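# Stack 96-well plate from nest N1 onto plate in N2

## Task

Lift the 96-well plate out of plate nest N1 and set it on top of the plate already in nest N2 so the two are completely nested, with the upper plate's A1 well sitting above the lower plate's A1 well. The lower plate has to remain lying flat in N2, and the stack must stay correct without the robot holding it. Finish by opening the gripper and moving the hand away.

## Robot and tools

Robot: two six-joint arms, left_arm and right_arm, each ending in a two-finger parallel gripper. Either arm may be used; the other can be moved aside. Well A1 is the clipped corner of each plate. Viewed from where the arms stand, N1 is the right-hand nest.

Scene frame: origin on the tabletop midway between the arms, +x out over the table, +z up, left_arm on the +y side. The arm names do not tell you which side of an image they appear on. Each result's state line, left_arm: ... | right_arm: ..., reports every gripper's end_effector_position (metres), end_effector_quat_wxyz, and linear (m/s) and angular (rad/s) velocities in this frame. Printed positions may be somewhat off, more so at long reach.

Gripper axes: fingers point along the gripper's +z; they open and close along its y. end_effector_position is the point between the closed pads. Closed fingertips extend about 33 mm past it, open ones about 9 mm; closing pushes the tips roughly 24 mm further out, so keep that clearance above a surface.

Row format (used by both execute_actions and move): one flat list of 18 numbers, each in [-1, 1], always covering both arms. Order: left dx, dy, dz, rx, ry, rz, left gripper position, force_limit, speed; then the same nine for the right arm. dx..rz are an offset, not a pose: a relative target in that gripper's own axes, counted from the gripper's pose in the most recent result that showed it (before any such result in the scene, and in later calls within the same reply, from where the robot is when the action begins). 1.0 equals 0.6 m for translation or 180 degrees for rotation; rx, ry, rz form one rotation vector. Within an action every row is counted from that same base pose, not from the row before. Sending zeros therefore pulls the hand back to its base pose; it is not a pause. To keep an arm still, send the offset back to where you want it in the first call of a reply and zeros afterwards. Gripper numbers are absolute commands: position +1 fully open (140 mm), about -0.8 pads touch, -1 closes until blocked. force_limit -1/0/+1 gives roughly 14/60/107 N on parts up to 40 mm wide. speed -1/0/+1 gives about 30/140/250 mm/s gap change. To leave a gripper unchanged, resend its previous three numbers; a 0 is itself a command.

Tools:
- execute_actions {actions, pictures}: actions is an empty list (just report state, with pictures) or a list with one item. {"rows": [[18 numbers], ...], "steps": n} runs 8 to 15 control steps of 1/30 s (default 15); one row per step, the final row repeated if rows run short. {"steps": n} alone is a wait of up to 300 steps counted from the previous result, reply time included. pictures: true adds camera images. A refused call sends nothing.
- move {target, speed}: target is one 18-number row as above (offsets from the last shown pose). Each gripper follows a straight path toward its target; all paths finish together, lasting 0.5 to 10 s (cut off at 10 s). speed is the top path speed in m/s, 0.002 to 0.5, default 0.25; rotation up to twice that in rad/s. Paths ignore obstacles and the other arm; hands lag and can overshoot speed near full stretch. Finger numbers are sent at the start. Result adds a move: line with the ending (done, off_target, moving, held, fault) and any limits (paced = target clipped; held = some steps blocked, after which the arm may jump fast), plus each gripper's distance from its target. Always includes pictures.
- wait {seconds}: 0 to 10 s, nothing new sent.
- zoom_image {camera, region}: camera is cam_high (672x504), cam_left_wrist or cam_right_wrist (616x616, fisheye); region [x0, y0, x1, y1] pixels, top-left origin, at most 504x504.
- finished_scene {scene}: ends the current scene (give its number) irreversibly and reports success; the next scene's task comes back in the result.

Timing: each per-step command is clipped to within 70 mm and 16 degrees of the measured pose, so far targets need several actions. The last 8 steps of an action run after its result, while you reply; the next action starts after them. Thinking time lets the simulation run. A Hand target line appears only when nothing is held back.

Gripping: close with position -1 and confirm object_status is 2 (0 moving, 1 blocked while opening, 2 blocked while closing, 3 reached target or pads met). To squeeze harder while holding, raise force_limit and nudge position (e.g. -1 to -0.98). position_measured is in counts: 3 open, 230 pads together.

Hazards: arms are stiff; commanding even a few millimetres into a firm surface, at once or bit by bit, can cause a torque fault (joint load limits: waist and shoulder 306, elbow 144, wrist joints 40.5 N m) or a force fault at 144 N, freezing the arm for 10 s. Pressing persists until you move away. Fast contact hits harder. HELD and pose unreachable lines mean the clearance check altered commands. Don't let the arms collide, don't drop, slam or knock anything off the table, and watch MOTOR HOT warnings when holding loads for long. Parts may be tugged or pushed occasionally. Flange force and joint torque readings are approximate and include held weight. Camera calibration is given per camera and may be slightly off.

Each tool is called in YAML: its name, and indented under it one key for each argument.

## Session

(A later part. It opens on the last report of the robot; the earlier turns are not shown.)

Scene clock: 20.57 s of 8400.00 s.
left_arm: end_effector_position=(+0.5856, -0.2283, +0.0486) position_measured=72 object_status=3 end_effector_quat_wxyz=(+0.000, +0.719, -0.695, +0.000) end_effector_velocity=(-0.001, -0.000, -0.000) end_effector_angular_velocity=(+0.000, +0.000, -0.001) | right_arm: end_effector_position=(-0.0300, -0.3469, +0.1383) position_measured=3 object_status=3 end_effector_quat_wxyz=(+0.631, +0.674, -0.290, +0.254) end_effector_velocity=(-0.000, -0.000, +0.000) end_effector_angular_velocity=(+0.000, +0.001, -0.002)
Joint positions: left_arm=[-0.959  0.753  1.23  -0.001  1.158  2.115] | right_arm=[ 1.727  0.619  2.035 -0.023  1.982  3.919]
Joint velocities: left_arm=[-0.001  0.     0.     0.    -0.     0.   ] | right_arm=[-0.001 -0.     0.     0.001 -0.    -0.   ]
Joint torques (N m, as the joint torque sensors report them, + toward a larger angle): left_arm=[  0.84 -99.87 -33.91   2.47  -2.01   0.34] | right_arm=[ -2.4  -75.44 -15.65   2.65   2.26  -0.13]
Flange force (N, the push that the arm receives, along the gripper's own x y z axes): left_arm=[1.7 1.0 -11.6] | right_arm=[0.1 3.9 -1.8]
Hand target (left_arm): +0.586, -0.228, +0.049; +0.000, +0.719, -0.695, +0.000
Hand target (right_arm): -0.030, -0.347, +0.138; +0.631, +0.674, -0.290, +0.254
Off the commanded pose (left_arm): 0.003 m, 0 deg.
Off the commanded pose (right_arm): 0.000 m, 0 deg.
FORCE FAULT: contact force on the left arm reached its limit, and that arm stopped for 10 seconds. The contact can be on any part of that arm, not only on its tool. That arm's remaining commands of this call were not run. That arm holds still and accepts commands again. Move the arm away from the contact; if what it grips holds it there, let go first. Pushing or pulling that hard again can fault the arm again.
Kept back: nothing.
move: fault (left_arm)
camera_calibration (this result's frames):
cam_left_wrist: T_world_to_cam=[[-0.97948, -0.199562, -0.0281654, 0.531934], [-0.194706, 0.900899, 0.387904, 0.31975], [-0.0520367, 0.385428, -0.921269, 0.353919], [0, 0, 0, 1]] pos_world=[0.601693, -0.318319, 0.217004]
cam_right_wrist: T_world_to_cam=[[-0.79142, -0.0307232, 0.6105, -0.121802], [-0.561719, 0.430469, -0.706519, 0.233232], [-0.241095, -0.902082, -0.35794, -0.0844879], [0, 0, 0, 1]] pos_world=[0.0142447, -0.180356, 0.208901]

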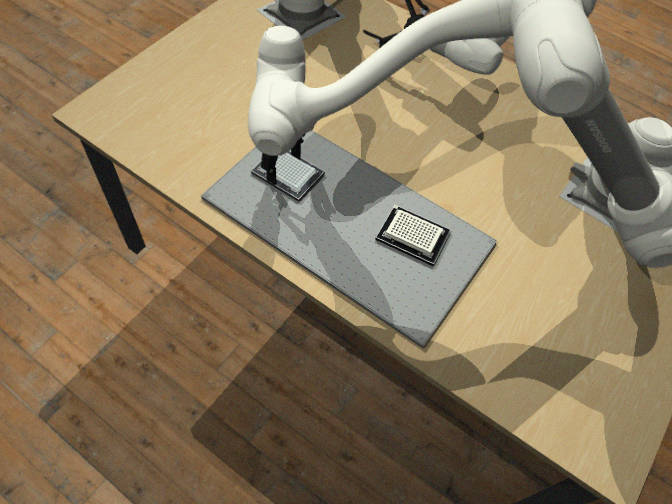

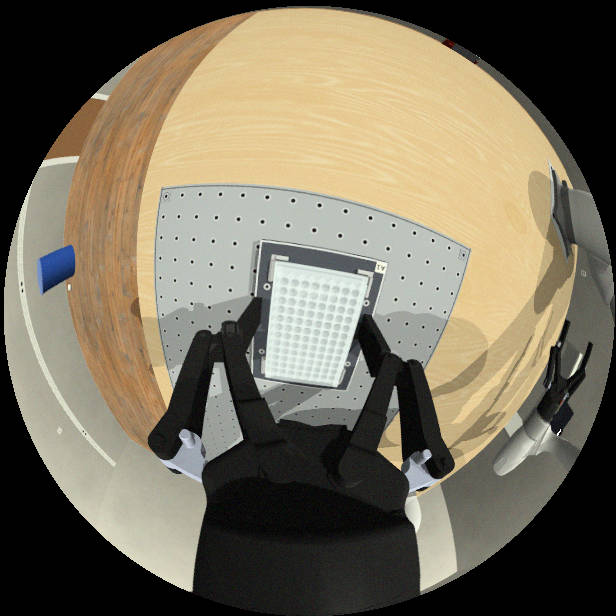

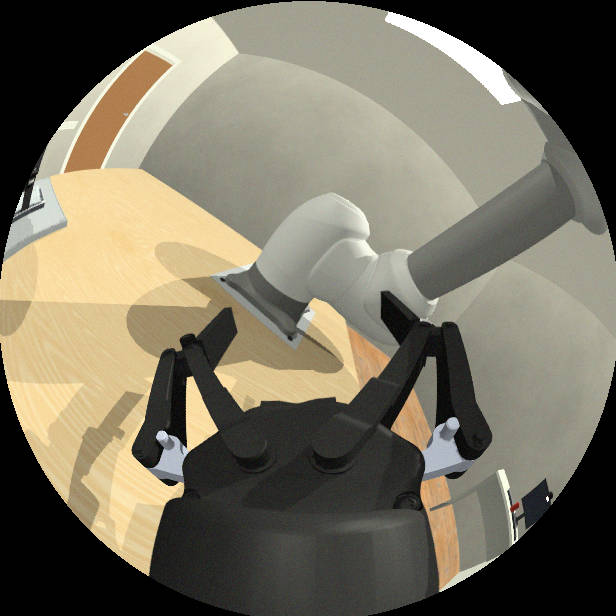

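move:
  target: [0,0.004,-0.013,0,0,0,0.45,0,0,0,0,0,0,0,0,1,0,0]
  speed: 0.03

move:
  target: [0,0,0,0,0,0,-1,-0.3,-0.5,0,0,0,0,0,0,1,0,0]

zoom_image:
  camera: "cam_left_wrist"
  region: [220,230,420,430]

zoom_image:
  camera: "cam_high"
  region: [240,130,340,205]

Scene clock: 21.63 s of 8400.00 s.
left_arm: end_effector_position=(+0.5832, -0.2283, +0.0564) position_measured=72 object_status=3 end_effector_quat_wxyz=(+0.000, +0.719, -0.695, +0.000) end_effector_velocity=(-0.000, +0.001, +0.001) end_effector_angular_velocity=(-0.000, -0.000, -0.001) | right_arm: end_effector_position=(-0.0300, -0.3469, +0.1383) position_measured=3 object_status=3 end_effector_quat_wxyz=(+0.631, +0.674, -0.290, +0.254) end_effector_velocity=(+0.000, +0.000, +0.001) end_effector_angular_velocity=(-0.001, +0.002, -0.001)
Joint positions: left_arm=[-0.961  0.745  1.229 -0.001  1.167  2.112] | right_arm=[ 1.727  0.619  2.035 -0.023  1.982  3.919]
Joint velocities: left_arm=[ 0.    -0.002  0.002  0.     0.     0.001] | right_arm=[-0.001 -0.    -0.001  0.001  0.002 -0.001]
Joint torques (N m, as the joint torque sensors report them, + toward a larger angle): left_arm=[   2.27 -113.02  -37.53    3.55    0.05    0.06] | right_arm=[ -2.89 -77.62 -15.14   2.36   1.92  -0.08]
Flange force (N, the push that the arm receives, along the gripper's own x y z axes): left_arm=[7.9 -2.8 1.3] | right_arm=[-3.2 3.0 -4.8]
Hand target (left_arm): +0.583, -0.228, +0.056; +0.000, +0.719, -0.695, +0.000
Hand target (right_arm): -0.030, -0.347, +0.138; +0.631, +0.674, -0.290, +0.254
Off the commanded pose (left_arm): 0.000 m, 0 deg.
Off the commanded pose (right_arm): 0.000 m, 0 deg.
Kept back: nothing.
move: done
camera_calibration (this result's frames):
cam_left_wrist: T_world_to_cam=[[-0.979475, -0.199586, -0.0281708, 0.5298], [-0.194731, 0.900904, 0.38788, 0.316326], [-0.0520362, 0.385405, -0.921279, 0.361009], [0, 0, 0, 1]] pos_world=[0.59931, -0.318373, 0.224819]
cam_right_wrist: T_world_to_cam=[[-0.79142, -0.0307231, 0.610501, -0.121802], [-0.561719, 0.430469, -0.706519, 0.233232], [-0.241095, -0.902082, -0.357939, -0.084488], [0, 0, 0, 1]] pos_world=[0.0142447, -0.180356, 0.208901]

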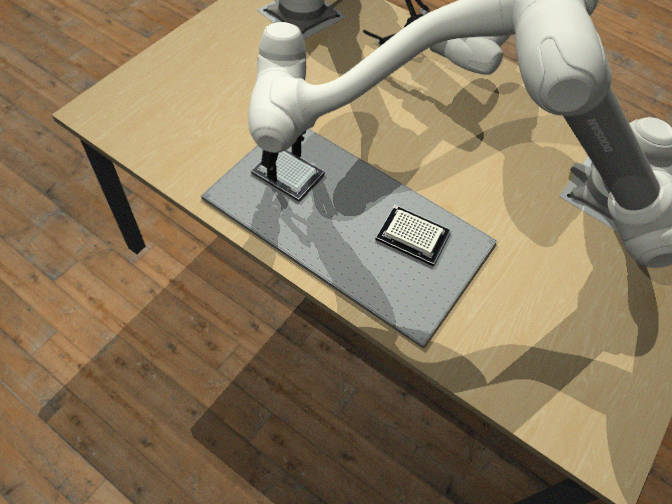

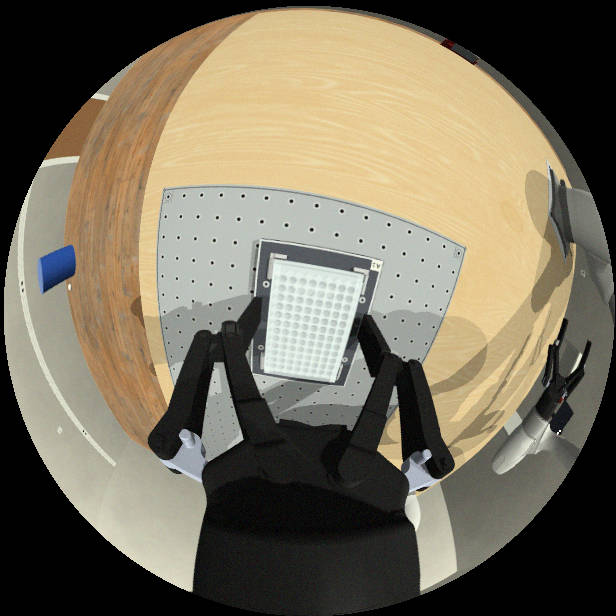

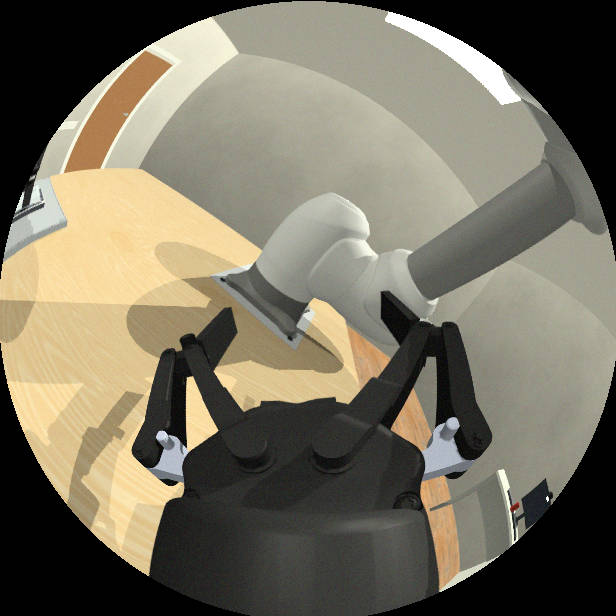

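Scene clock: 22.13 s of 8400.00 s.
left_arm: end_effector_position=(+0.5833, -0.2284, +0.0566) position_measured=106 object_status=2 end_effector_quat_wxyz=(+0.001, +0.719, -0.695, +0.000) end_effector_velocity=(-0.000, -0.001, +0.001) end_effector_angular_velocity=(-0.001, -0.000, +0.001) | right_arm: end_effector_position=(-0.0300, -0.3469, +0.1383) position_measured=3 object_status=3 end_effector_quat_wxyz=(+0.631, +0.674, -0.290, +0.254) end_effector_velocity=(+0.000, -0.000, +0.000) end_effector_angular_velocity=(-0.002, +0.000, -0.001)
Joint positions: left_arm=[-0.961  0.745  1.228 -0.001  1.167  2.112] | right_arm=[ 1.727  0.619  2.035 -0.023  1.982  3.919]
Joint velocities: left_arm=[-0.001 -0.    -0.001 -0.    -0.    -0.001] | right_arm=[-0.001  0.     0.001 -0.     0.001 -0.   ]
Joint torques (N m, as the joint torque sensors report them, + toward a larger angle): left_arm=[ -7.28 -95.53 -26.23   0.01   0.6   -0.12] | right_arm=[ -0.69 -74.19 -15.85   2.23   1.65   0.62]
Flange force (N, the push that the arm receives, along the gripper's own x y z axes): left_arm=[6.6 -13.9 -17.5] | right_arm=[3.9 4.0 -1.2]
Hand target (left_arm): +0.583, -0.228, +0.056; +0.000, +0.719, -0.695, +0.000
Hand target (right_arm): -0.030, -0.347, +0.138; +0.631, +0.674, -0.290, +0.254
Off the commanded pose (left_arm): 0.000 m, 0 deg.
Off the commanded pose (right_arm): 0.000 m, 0 deg.
Kept back: nothing.
move: done
camera_calibration (this result's frames):
cam_left_wrist: T_world_to_cam=[[-0.97947, -0.199594, -0.028303, 0.529859], [-0.194807, 0.901022, 0.387568, 0.316439], [-0.0518546, 0.385125, -0.921406, 0.361121], [0, 0, 0, 1]] pos_world=[0.599351, -0.318439, 0.225094]
cam_right_wrist: T_world_to_cam=[[-0.79142, -0.0307228, 0.610501, -0.121802], [-0.561719, 0.430469, -0.706519, 0.233232], [-0.241095, -0.902082, -0.357939, -0.084488], [0, 0, 0, 1]] pos_world=[0.0142448, -0.180356, 0.208901]

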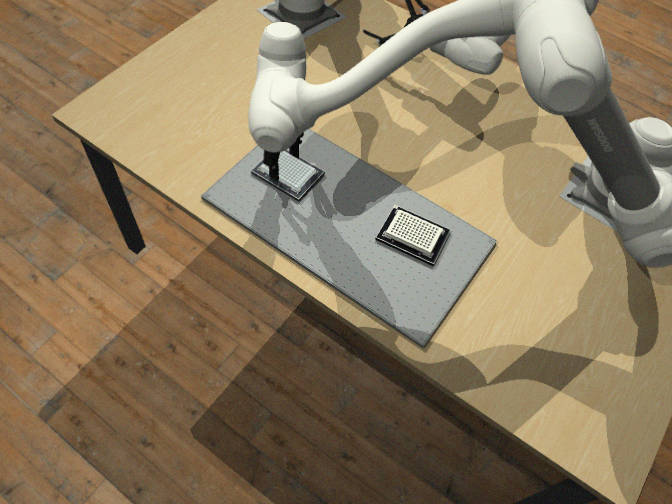

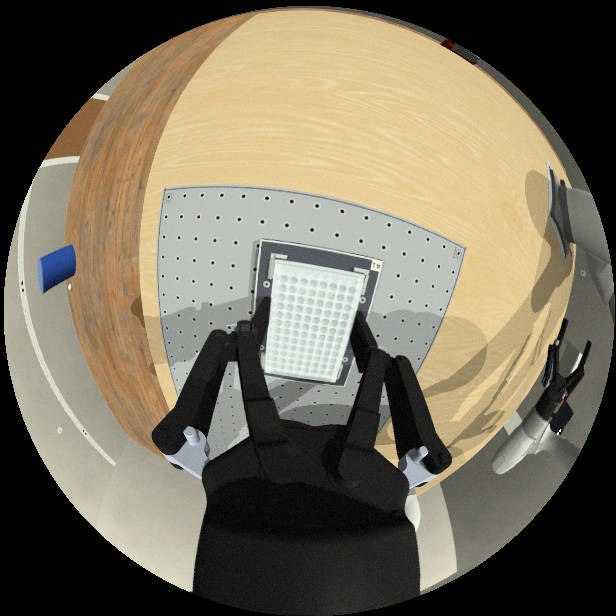

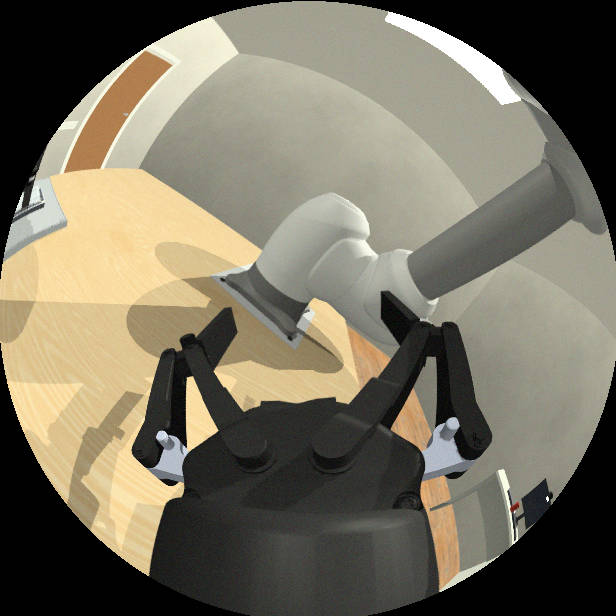

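Region (220, 230, 420, 430) of cam_left_wrist's 616x616 image, scaled by 2.520, with more detail than that image has.

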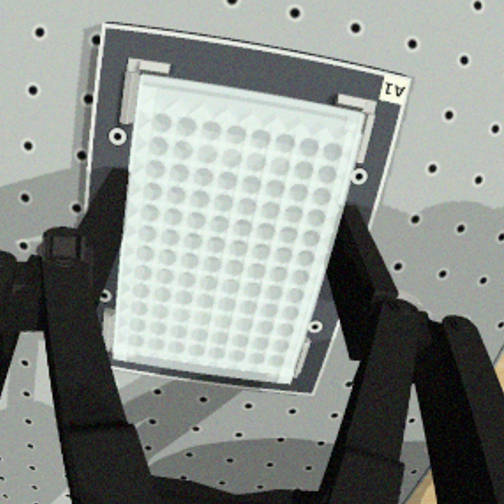

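Region (240, 130, 340, 205) of cam_high's 672x504 image, scaled by 5.040, with more detail than that image has; it fills the top 378 rows of this view, and the rest is white.

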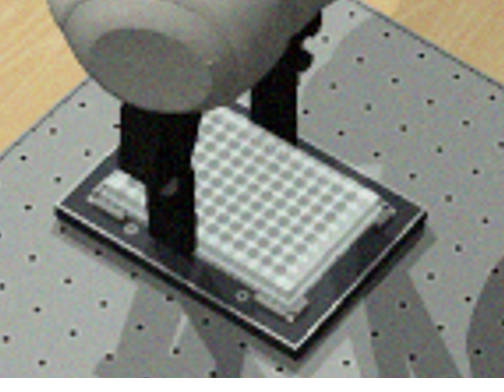

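move:
  target: [0,-0.0005,-0.055,0,0,0,-1,-0.3,-0.5,0,0,0,0,0,0,1,0,0]
  speed: 0.05

move:
  target: [-0.638,0.0465,0,0,0,-0.0395,-1,-0.3,-0.5,0,0,0,0,0,0,1,0,0]

zoom_image:
  camera: "cam_left_wrist"
  region: [220,230,420,430]

Scene clock: 23.47 s of 8400.00 s.
left_arm: end_effector_position=(+0.5835, -0.2284, +0.0897) position_measured=108 object_status=2 end_effector_quat_wxyz=(+0.001, +0.719, -0.695, +0.000) end_effector_velocity=(+0.000, +0.001, +0.000) end_effector_angular_velocity=(+0.000, -0.000, +0.000) | right_arm: end_effector_position=(-0.0300, -0.3469, +0.1383) position_measured=3 object_status=3 end_effector_quat_wxyz=(+0.631, +0.674, -0.290, +0.254) end_effector_velocity=(+0.000, +0.000, -0.000) end_effector_angular_velocity=(+0.001, -0.001, -0.001)
Joint positions: left_arm=[-0.961  0.724  1.202 -0.001  1.214  2.113] | right_arm=[ 1.727  0.619  2.035 -0.023  1.982  3.919]
Joint velocities: left_arm=[ 0.001 -0.001  0.001  0.     0.     0.   ] | right_arm=[-0.001  0.    -0.001 -0.    -0.     0.001]
Joint torques (N m, as the joint torque sensors report them, + toward a larger angle): left_arm=[   2.51 -112.35  -38.21    3.62    0.26    0.03] | right_arm=[ -1.5  -75.63 -14.3    2.4    2.31  -0.18]
Flange force (N, the push that the arm receives, along the gripper's own x y z axes): left_arm=[10.1 -3.3 3.9] | right_arm=[0.2 2.6 -4.6]
Hand target (left_arm): +0.584, -0.228, +0.090; +0.000, +0.719, -0.695, +0.000
Hand target (right_arm): -0.030, -0.347, +0.138; +0.631, +0.674, -0.290, +0.254
Off the commanded pose (left_arm): 0.000 m, 0 deg.
Off the commanded pose (right_arm): 0.000 m, 0 deg.
Kept back: nothing.
move: done
camera_calibration (this result's frames):
cam_left_wrist: T_world_to_cam=[[-0.979473, -0.199577, -0.0283075, 0.531034], [-0.194796, 0.901045, 0.38752, 0.303629], [-0.0518337, 0.385079, -0.921427, 0.39153], [0, 0, 0, 1]] pos_world=[0.599574, -0.318371, 0.258136]
cam_right_wrist: T_world_to_cam=[[-0.79142, -0.0307229, 0.610501, -0.121802], [-0.561719, 0.430469, -0.706519, 0.233232], [-0.241095, -0.902082, -0.357939, -0.0844879], [0, 0, 0, 1]] pos_world=[0.0142448, -0.180356, 0.208901]

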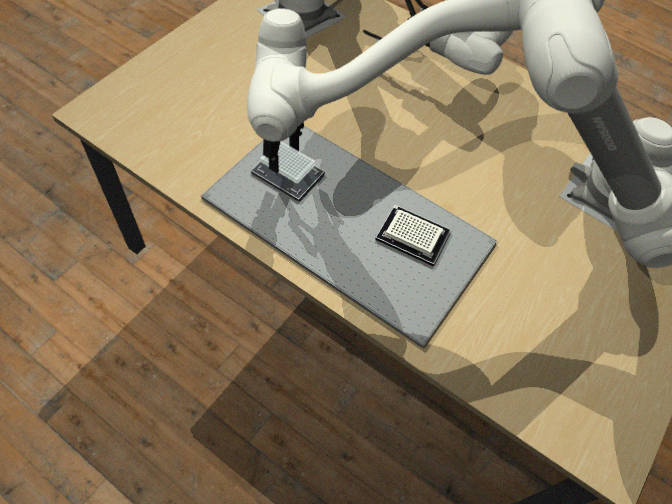

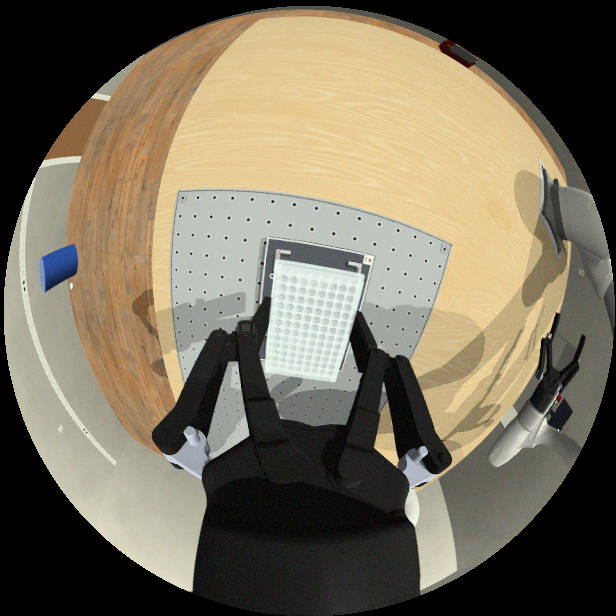

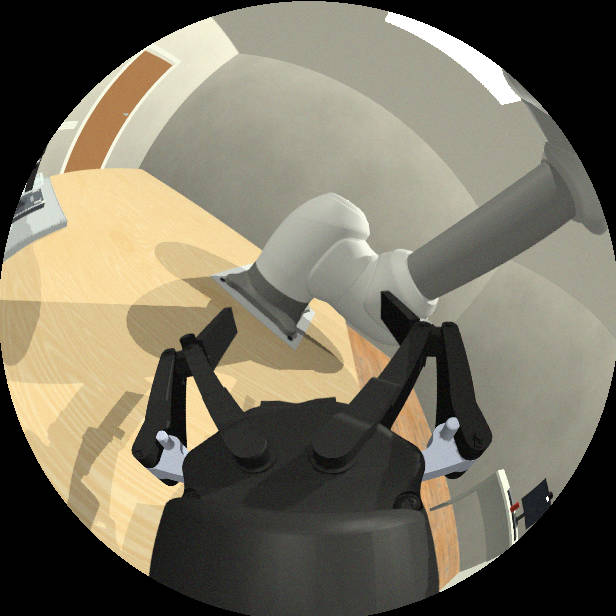

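Scene clock: 25.40 s of 8400.00 s.
left_arm: end_effector_position=(+0.5429, +0.1532, +0.0884) position_measured=108 object_status=2 end_effector_quat_wxyz=(+0.001, +0.760, -0.649, +0.000) end_effector_velocity=(-0.001, +0.000, -0.000) end_effector_angular_velocity=(+0.000, +0.001, -0.001) | right_arm: end_effector_position=(-0.0300, -0.3469, +0.1383) position_measured=3 object_status=3 end_effector_quat_wxyz=(+0.631, +0.674, -0.290, +0.254) end_effector_velocity=(-0.000, -0.000, +0.000) end_effector_angular_velocity=(-0.000, +0.000, +0.000)
Joint positions: left_arm=[-0.678  0.284  1.912 -0.002  0.946  2.272] | right_arm=[ 1.727  0.619  2.035 -0.023  1.982  3.919]
Joint velocities: left_arm=[-0.001 -0.001  0.002 -0.    -0.     0.   ] | right_arm=[ 0. -0.  0. -0.  0. -0.]
Joint torques (N m, as the joint torque sensors report them, + toward a larger angle): left_arm=[  1.67 -65.75 -33.14   3.03   0.07  -0.05] | right_arm=[  0.71 -75.15 -14.44   2.26   1.76  -0.49]
Flange force (N, the push that the arm receives, along the gripper's own x y z axes): left_arm=[5.3 -1.7 2.5] | right_arm=[3.3 2.1 -4.6]
Hand target (left_arm): +0.543, +0.153, +0.088; +0.001, +0.760, -0.649, +0.000
Hand target (right_arm): -0.030, -0.347, +0.138; +0.631, +0.674, -0.290, +0.254
Off the commanded pose (left_arm): 0.001 m, 0 deg.
Off the commanded pose (right_arm): 0.000 m, 0 deg.
Kept back: nothing.
move: done
camera_calibration (this result's frames):
cam_left_wrist: T_world_to_cam=[[-0.947317, -0.319101, -0.0276812, 0.568131], [-0.304421, 0.870116, 0.387589, 0.0166131], [-0.0995941, 0.375597, -0.921416, 0.268651], [0, 0, 0, 1]] pos_world=[0.570013, 0.0659311, 0.256827]
cam_right_wrist: T_world_to_cam=[[-0.79142, -0.0307229, 0.610501, -0.121802], [-0.561719, 0.430469, -0.706519, 0.233232], [-0.241095, -0.902082, -0.357939, -0.0844879], [0, 0, 0, 1]] pos_world=[0.0142447, -0.180356, 0.208901]

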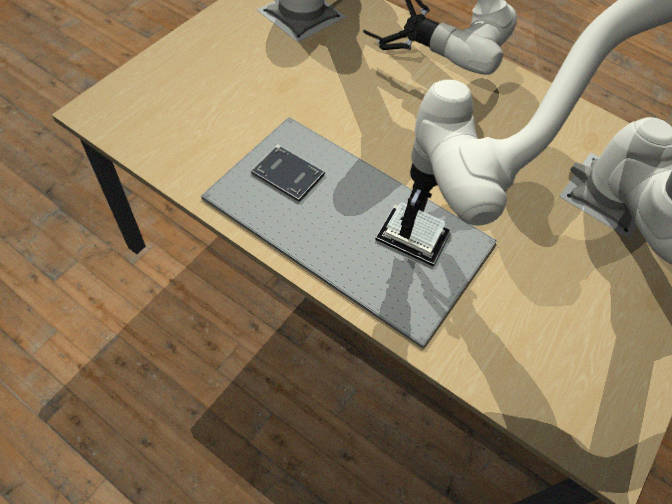

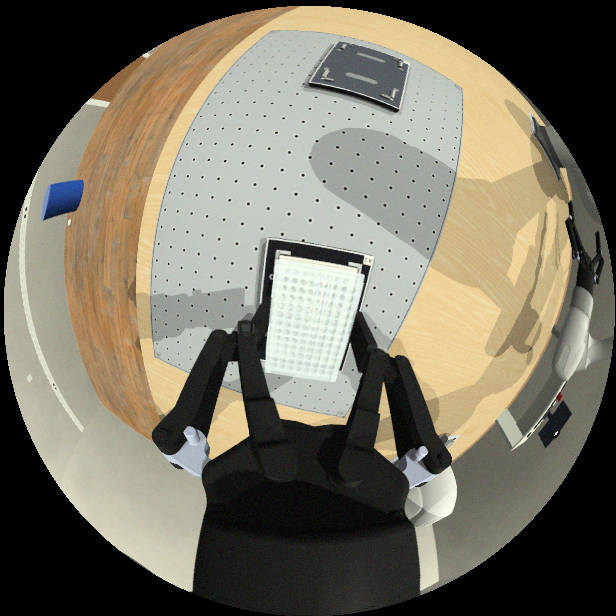

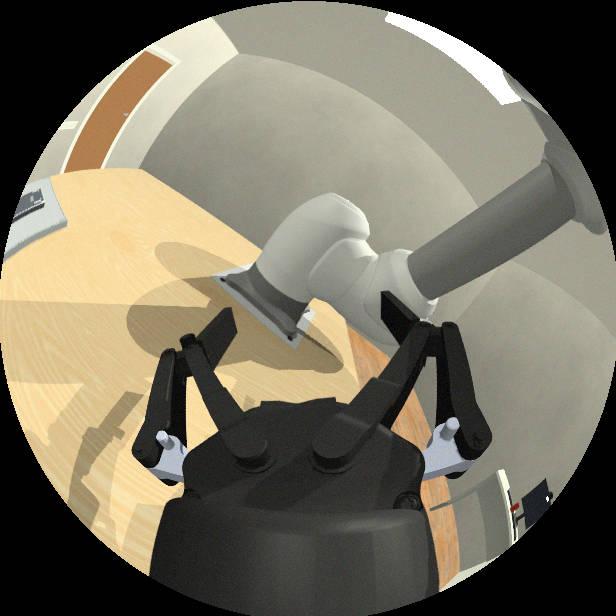

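Region (220, 230, 420, 430) of cam_left_wrist's 616x616 image, scaled by 2.520, with more detail than that image has.

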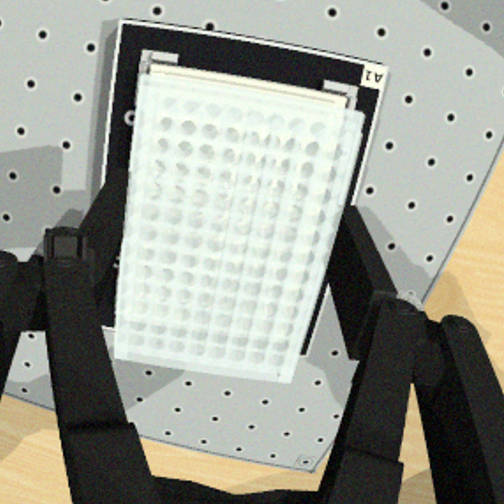

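move:
  target: [0,0,0.024,0,0,0,-1,-0.3,-0.5,0,0,0,0,0,0,1,0,0]
  speed: 0.02

move:
  target: [0,0,0.003,0,0,0,-1,-0.3,-0.5,0,0,0,0,0,0,1,0,0]
  speed: 0.003

zoom_image:
  camera: "cam_left_wrist"
  region: [255,235,385,305]

zoom_image:
  camera: "cam_high"
  region: [365,195,465,270]

Scene clock: 26.73 s of 8400.00 s.
left_arm: end_effector_position=(+0.5429, +0.1532, +0.0740) position_measured=108 object_status=2 end_effector_quat_wxyz=(+0.001, +0.760, -0.649, +0.000) end_effector_velocity=(-0.000, +0.000, -0.001) end_effector_angular_velocity=(+0.001, +0.001, -0.000) | right_arm: end_effector_position=(-0.0300, -0.3469, +0.1383) position_measured=3 object_status=3 end_effector_quat_wxyz=(+0.631, +0.674, -0.290, +0.254) end_effector_velocity=(+0.000, -0.000, +0.001) end_effector_angular_velocity=(-0.004, -0.000, -0.003)
Joint positions: left_arm=[-0.678  0.298  1.923 -0.002  0.92   2.272] | right_arm=[ 1.727  0.619  2.035 -0.023  1.982  3.919]
Joint velocities: left_arm=[-0.     0.001  0.001  0.    -0.    -0.   ] | right_arm=[-0.002  0.     0.     0.001  0.003  0.001]
Joint torques (N m, as the joint torque sensors report them, + toward a larger angle): left_arm=[  2.5  -66.97 -32.7    3.09   0.18   0.04] | right_arm=[ -1.83 -75.08 -15.37   2.42   2.12   0.16]
Flange force (N, the push that the arm receives, along the gripper's own x y z axes): left_arm=[6.4 -0.3 3.4] | right_arm=[1.1 3.7 -2.4]
Hand target (left_arm): +0.543, +0.153, +0.074; +0.001, +0.760, -0.649, +0.000
Hand target (right_arm): -0.030, -0.347, +0.138; +0.631, +0.674, -0.290, +0.254
Off the commanded pose (left_arm): 0.000 m, 0 deg.
Off the commanded pose (right_arm): 0.000 m, 0 deg.
Kept back: nothing.
move: done
camera_calibration (this result's frames):
cam_left_wrist: T_world_to_cam=[[-0.947303, -0.319144, -0.02766, 0.567737], [-0.304455, 0.870111, 0.387574, 0.0222351], [-0.0996245, 0.375571, -0.921424, 0.255426], [0, 0, 0, 1]] pos_world=[0.570035, 0.065912, 0.242442]
cam_right_wrist: T_world_to_cam=[[-0.79142, -0.0307229, 0.610501, -0.121802], [-0.561719, 0.430469, -0.706519, 0.233232], [-0.241095, -0.902082, -0.357939, -0.084488], [0, 0, 0, 1]] pos_world=[0.0142447, -0.180356, 0.208901]

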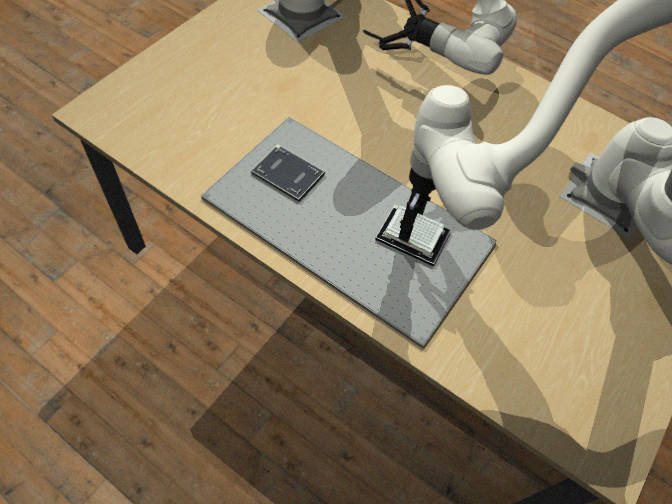

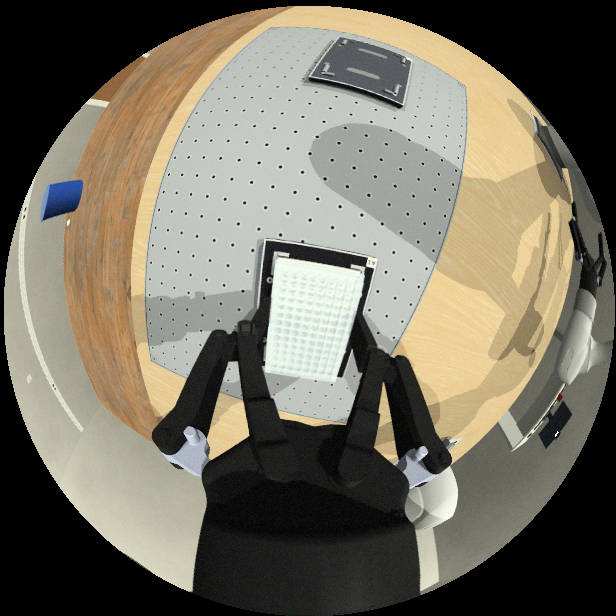

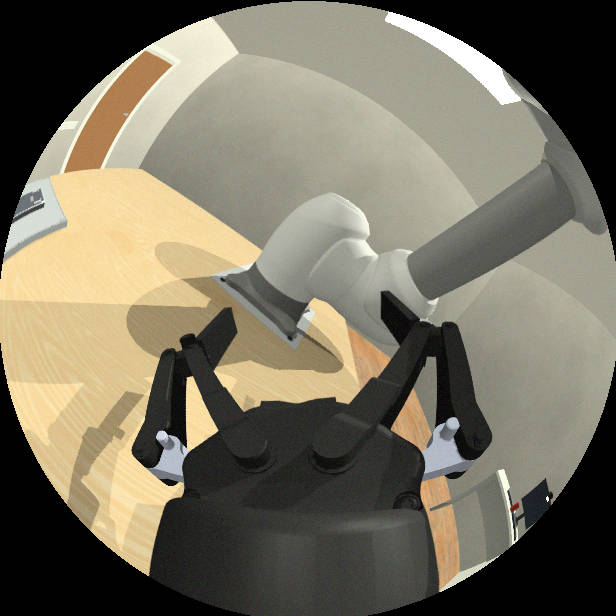

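Scene clock: 27.57 s of 8400.00 s.
left_arm: end_effector_position=(+0.5429, +0.1532, +0.0722) position_measured=108 object_status=2 end_effector_quat_wxyz=(+0.001, +0.760, -0.649, +0.000) end_effector_velocity=(+0.001, -0.000, +0.000) end_effector_angular_velocity=(-0.000, -0.000, +0.001) | right_arm: end_effector_position=(-0.0300, -0.3469, +0.1383) position_measured=3 object_status=3 end_effector_quat_wxyz=(+0.631, +0.674, -0.290, +0.254) end_effector_velocity=(-0.000, -0.000, -0.000) end_effector_angular_velocity=(-0.001, +0.001, -0.001)
Joint positions: left_arm=[-0.678  0.3    1.925 -0.002  0.916  2.272] | right_arm=[ 1.727  0.619  2.035 -0.023  1.982  3.919]
Joint velocities: left_arm=[ 0.001  0.    -0.001 -0.     0.    -0.001] | right_arm=[-0.     0.001  0.     0.001 -0.    -0.   ]
Joint torques (N m, as the joint torque sensors report them, + toward a larger angle): left_arm=[  1.72 -67.65 -32.2    3.16   0.27  -0.04] | right_arm=[  1.25 -74.97 -14.98   2.23   1.94   0.2 ]
Flange force (N, the push that the arm receives, along the gripper's own x y z axes): left_arm=[6.7 -3.0 4.0] | right_arm=[4.6 0.8 -3.2]
Hand target (left_arm): +0.543, +0.153, +0.072; +0.001, +0.760, -0.649, +0.000
Hand target (right_arm): -0.030, -0.347, +0.138; +0.631, +0.674, -0.290, +0.254
Off the commanded pose (left_arm): 0.000 m, 0 deg.
Off the commanded pose (right_arm): 0.000 m, 0 deg.
Kept back: nothing.
move: done
camera_calibration (this result's frames):
cam_left_wrist: T_world_to_cam=[[-0.947303, -0.319144, -0.0276631, 0.56769], [-0.304456, 0.87011, 0.387576, 0.0229347], [-0.0996224, 0.375574, -0.921423, 0.253768], [0, 0, 0, 1]] pos_world=[0.570038, 0.0659104, 0.240643]
cam_right_wrist: T_world_to_cam=[[-0.79142, -0.0307229, 0.610501, -0.121802], [-0.561719, 0.430469, -0.706519, 0.233232], [-0.241095, -0.902082, -0.357939, -0.0844879], [0, 0, 0, 1]] pos_world=[0.0142448, -0.180356, 0.208901]

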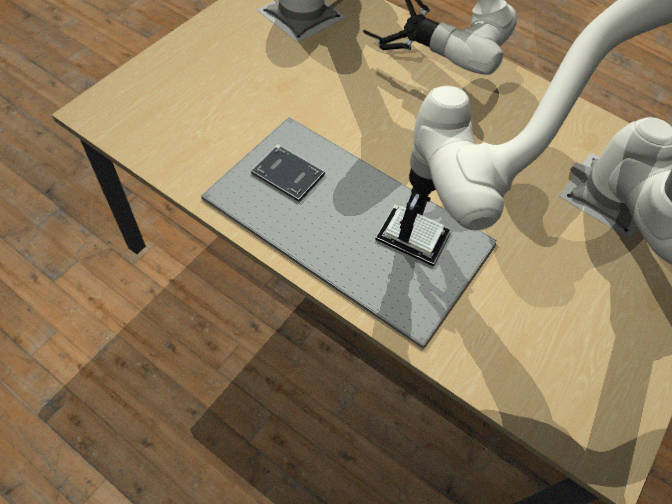

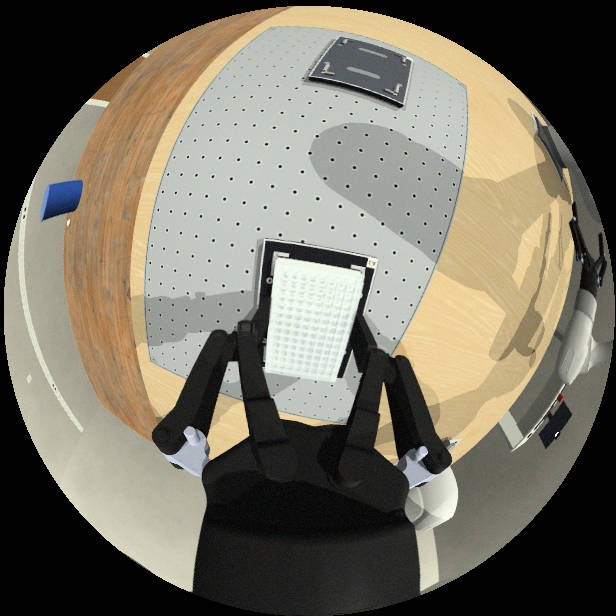

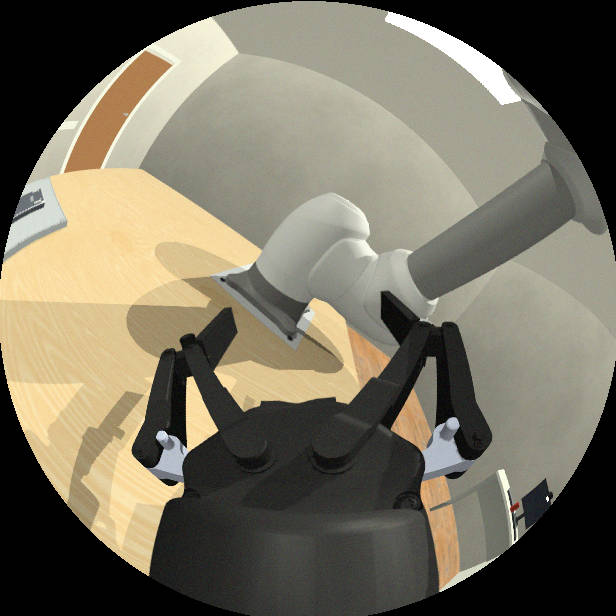

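Region (255, 235, 385, 305) of cam_left_wrist's 616x616 image, scaled by 3.877, with more detail than that image has; it fills the top 271 rows of this view, and the rest is white.

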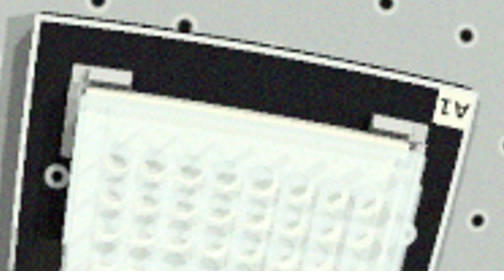

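Region (365, 195, 465, 270) of cam_high's 672x504 image, scaled by 5.040, with more detail than that image has; it fills the top 378 rows of this view, and the rest is white.

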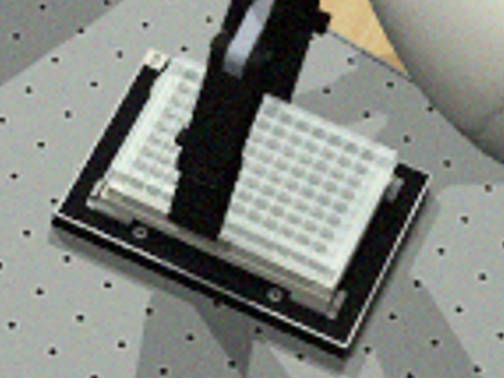

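move:
  target: [0,0,0.0025,0,0,0,-1,-0.3,-0.5,0,0,0,0,0,0,1,0,0]
  speed: 0.003

move:
  target: [0,0,0.002,0,0,0,-1,-0.3,-0.5,0,0,0,0,0,0,1,0,0]
  speed: 0.003

Scene clock: 28.60 s of 8400.00 s.
left_arm: end_effector_position=(+0.5429, +0.1532, +0.0707) position_measured=108 object_status=2 end_effector_quat_wxyz=(+0.001, +0.760, -0.649, +0.000) end_effector_velocity=(-0.000, -0.000, -0.001) end_effector_angular_velocity=(+0.001, +0.001, -0.000) | right_arm: end_effector_position=(-0.0300, -0.3469, +0.1383) position_measured=3 object_status=3 end_effector_quat_wxyz=(+0.631, +0.674, -0.290, +0.254) end_effector_velocity=(-0.000, -0.000, -0.000) end_effector_angular_velocity=(+0.000, +0.000, +0.000)
Joint positions: left_arm=[-0.678  0.302  1.926 -0.002  0.914  2.272] | right_arm=[ 1.727  0.619  2.035 -0.023  1.982  3.919]
Joint velocities: left_arm=[-0.     0.001 -0.    -0.     0.     0.   ] | right_arm=[ 0. -0.  0.  0. -0.  0.]
Joint torques (N m, as the joint torque sensors report them, + toward a larger angle): left_arm=[  2.79 -68.17 -32.22   2.93   0.28  -0.04] | right_arm=[ -3.31 -75.62 -15.72   2.46   2.4   -0.34]
Flange force (N, the push that the arm receives, along the gripper's own x y z axes): left_arm=[8.3 -1.9 4.6] | right_arm=[-1.9 5.1 -1.5]
Hand target (left_arm): +0.543, +0.153, +0.071; +0.001, +0.760, -0.649, +0.000
Hand target (right_arm): -0.030, -0.347, +0.138; +0.631, +0.674, -0.290, +0.254
Off the commanded pose (left_arm): 0.000 m, 0 deg.
Off the commanded pose (right_arm): 0.000 m, 0 deg.
Kept back: nothing.
move: done
camera_calibration (this result's frames):
cam_left_wrist: T_world_to_cam=[[-0.947301, -0.319148, -0.0276611, 0.567649], [-0.304459, 0.87011, 0.387575, 0.0235199], [-0.0996253, 0.375572, -0.921423, 0.25239], [0, 0, 0, 1]] pos_world=[0.57004, 0.0659084, 0.239144]
cam_right_wrist: T_world_to_cam=[[-0.79142, -0.030723, 0.6105, -0.121802], [-0.561719, 0.430469, -0.706519, 0.233232], [-0.241095, -0.902082, -0.357939, -0.084488], [0, 0, 0, 1]] pos_world=[0.0142447, -0.180356, 0.208901]

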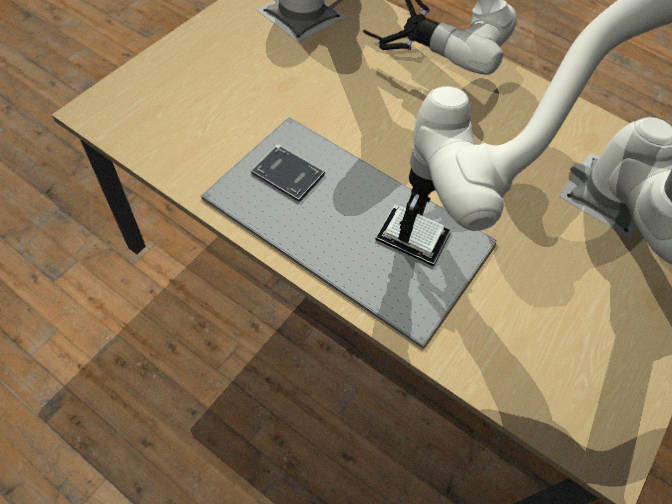

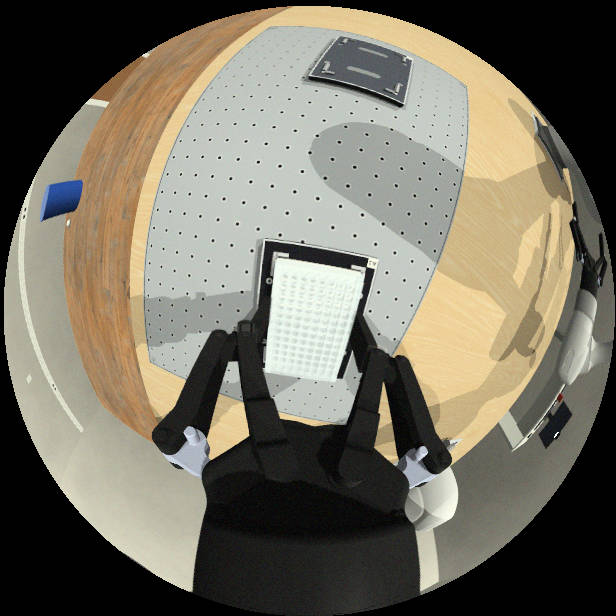

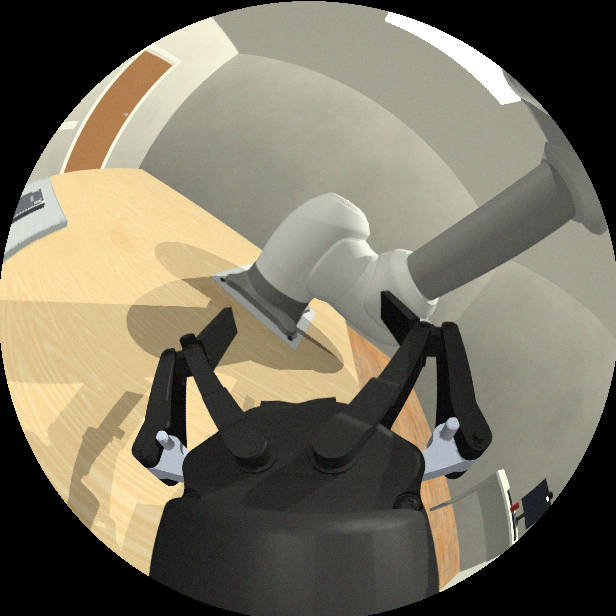

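Scene clock: 29.30 s of 8400.00 s.
left_arm: end_effector_position=(+0.5429, +0.1532, +0.0695) position_measured=108 object_status=2 end_effector_quat_wxyz=(+0.001, +0.760, -0.649, +0.000) end_effector_velocity=(+0.001, +0.000, -0.001) end_effector_angular_velocity=(+0.000, +0.000, -0.001) | right_arm: end_effector_position=(-0.0300, -0.3469, +0.1383) position_measured=3 object_status=3 end_effector_quat_wxyz=(+0.631, +0.674, -0.290, +0.254) end_effector_velocity=(-0.000, +0.000, -0.000) end_effector_angular_velocity=(+0.000, -0.001, -0.001)
Joint positions: left_arm=[-0.678  0.303  1.927 -0.002  0.911  2.272] | right_arm=[ 1.727  0.619  2.035 -0.023  1.982  3.919]
Joint velocities: left_arm=[ 0.001  0.002 -0.001  0.     0.     0.002] | right_arm=[-0.     0.    -0.     0.    -0.001  0.001]
Joint torques (N m, as the joint torque sensors report them, + toward a larger angle): left_arm=[  3.54 -67.84 -32.54   3.03   0.19  -0.03] | right_arm=[ -2.69 -77.51 -15.95   2.68   1.9    0.5 ]
Flange force (N, the push that the arm receives, along the gripper's own x y z axes): left_arm=[8.1 -0.2 4.5] | right_arm=[-2.1 2.0 -3.2]
Hand target (left_arm): +0.543, +0.153, +0.069; +0.001, +0.760, -0.649, +0.000
Hand target (right_arm): -0.030, -0.347, +0.138; +0.631, +0.674, -0.290, +0.254
Off the commanded pose (left_arm): 0.000 m, 0 deg.
Off the commanded pose (right_arm): 0.000 m, 0 deg.
Kept back: nothing.
move: done
camera_calibration (this result's frames):
cam_left_wrist: T_world_to_cam=[[-0.9473, -0.319151, -0.0276603, 0.567617], [-0.304462, 0.87011, 0.387572, 0.023989], [-0.0996264, 0.375568, -0.921424, 0.251289], [0, 0, 0, 1]] pos_world=[0.570043, 0.0659063, 0.237947]
cam_right_wrist: T_world_to_cam=[[-0.79142, -0.030723, 0.610501, -0.121802], [-0.561719, 0.430469, -0.706519, 0.233232], [-0.241095, -0.902082, -0.357939, -0.0844879], [0, 0, 0, 1]] pos_world=[0.0142448, -0.180356, 0.208901]

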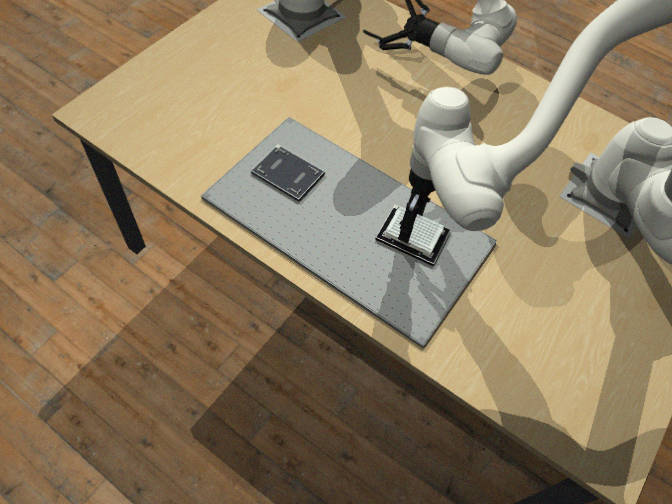

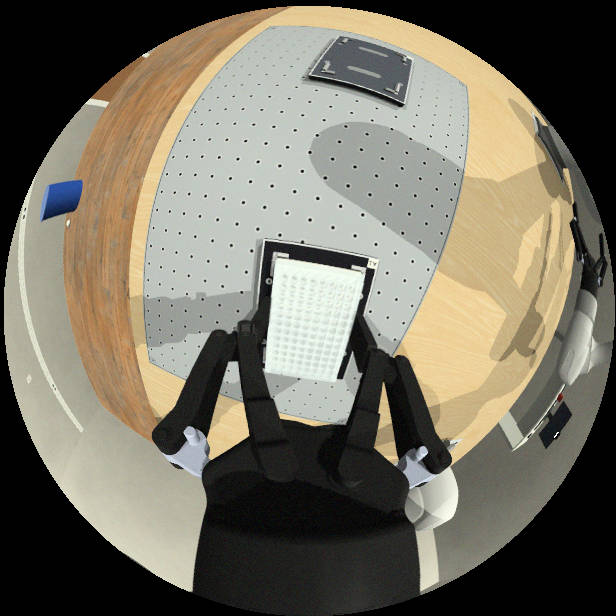

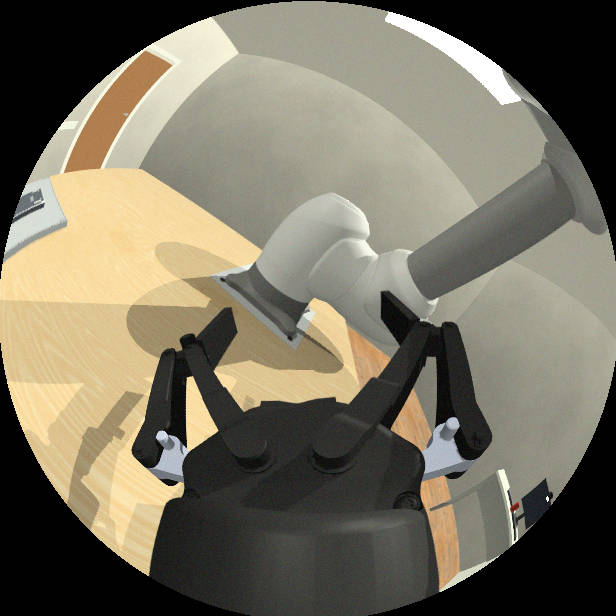

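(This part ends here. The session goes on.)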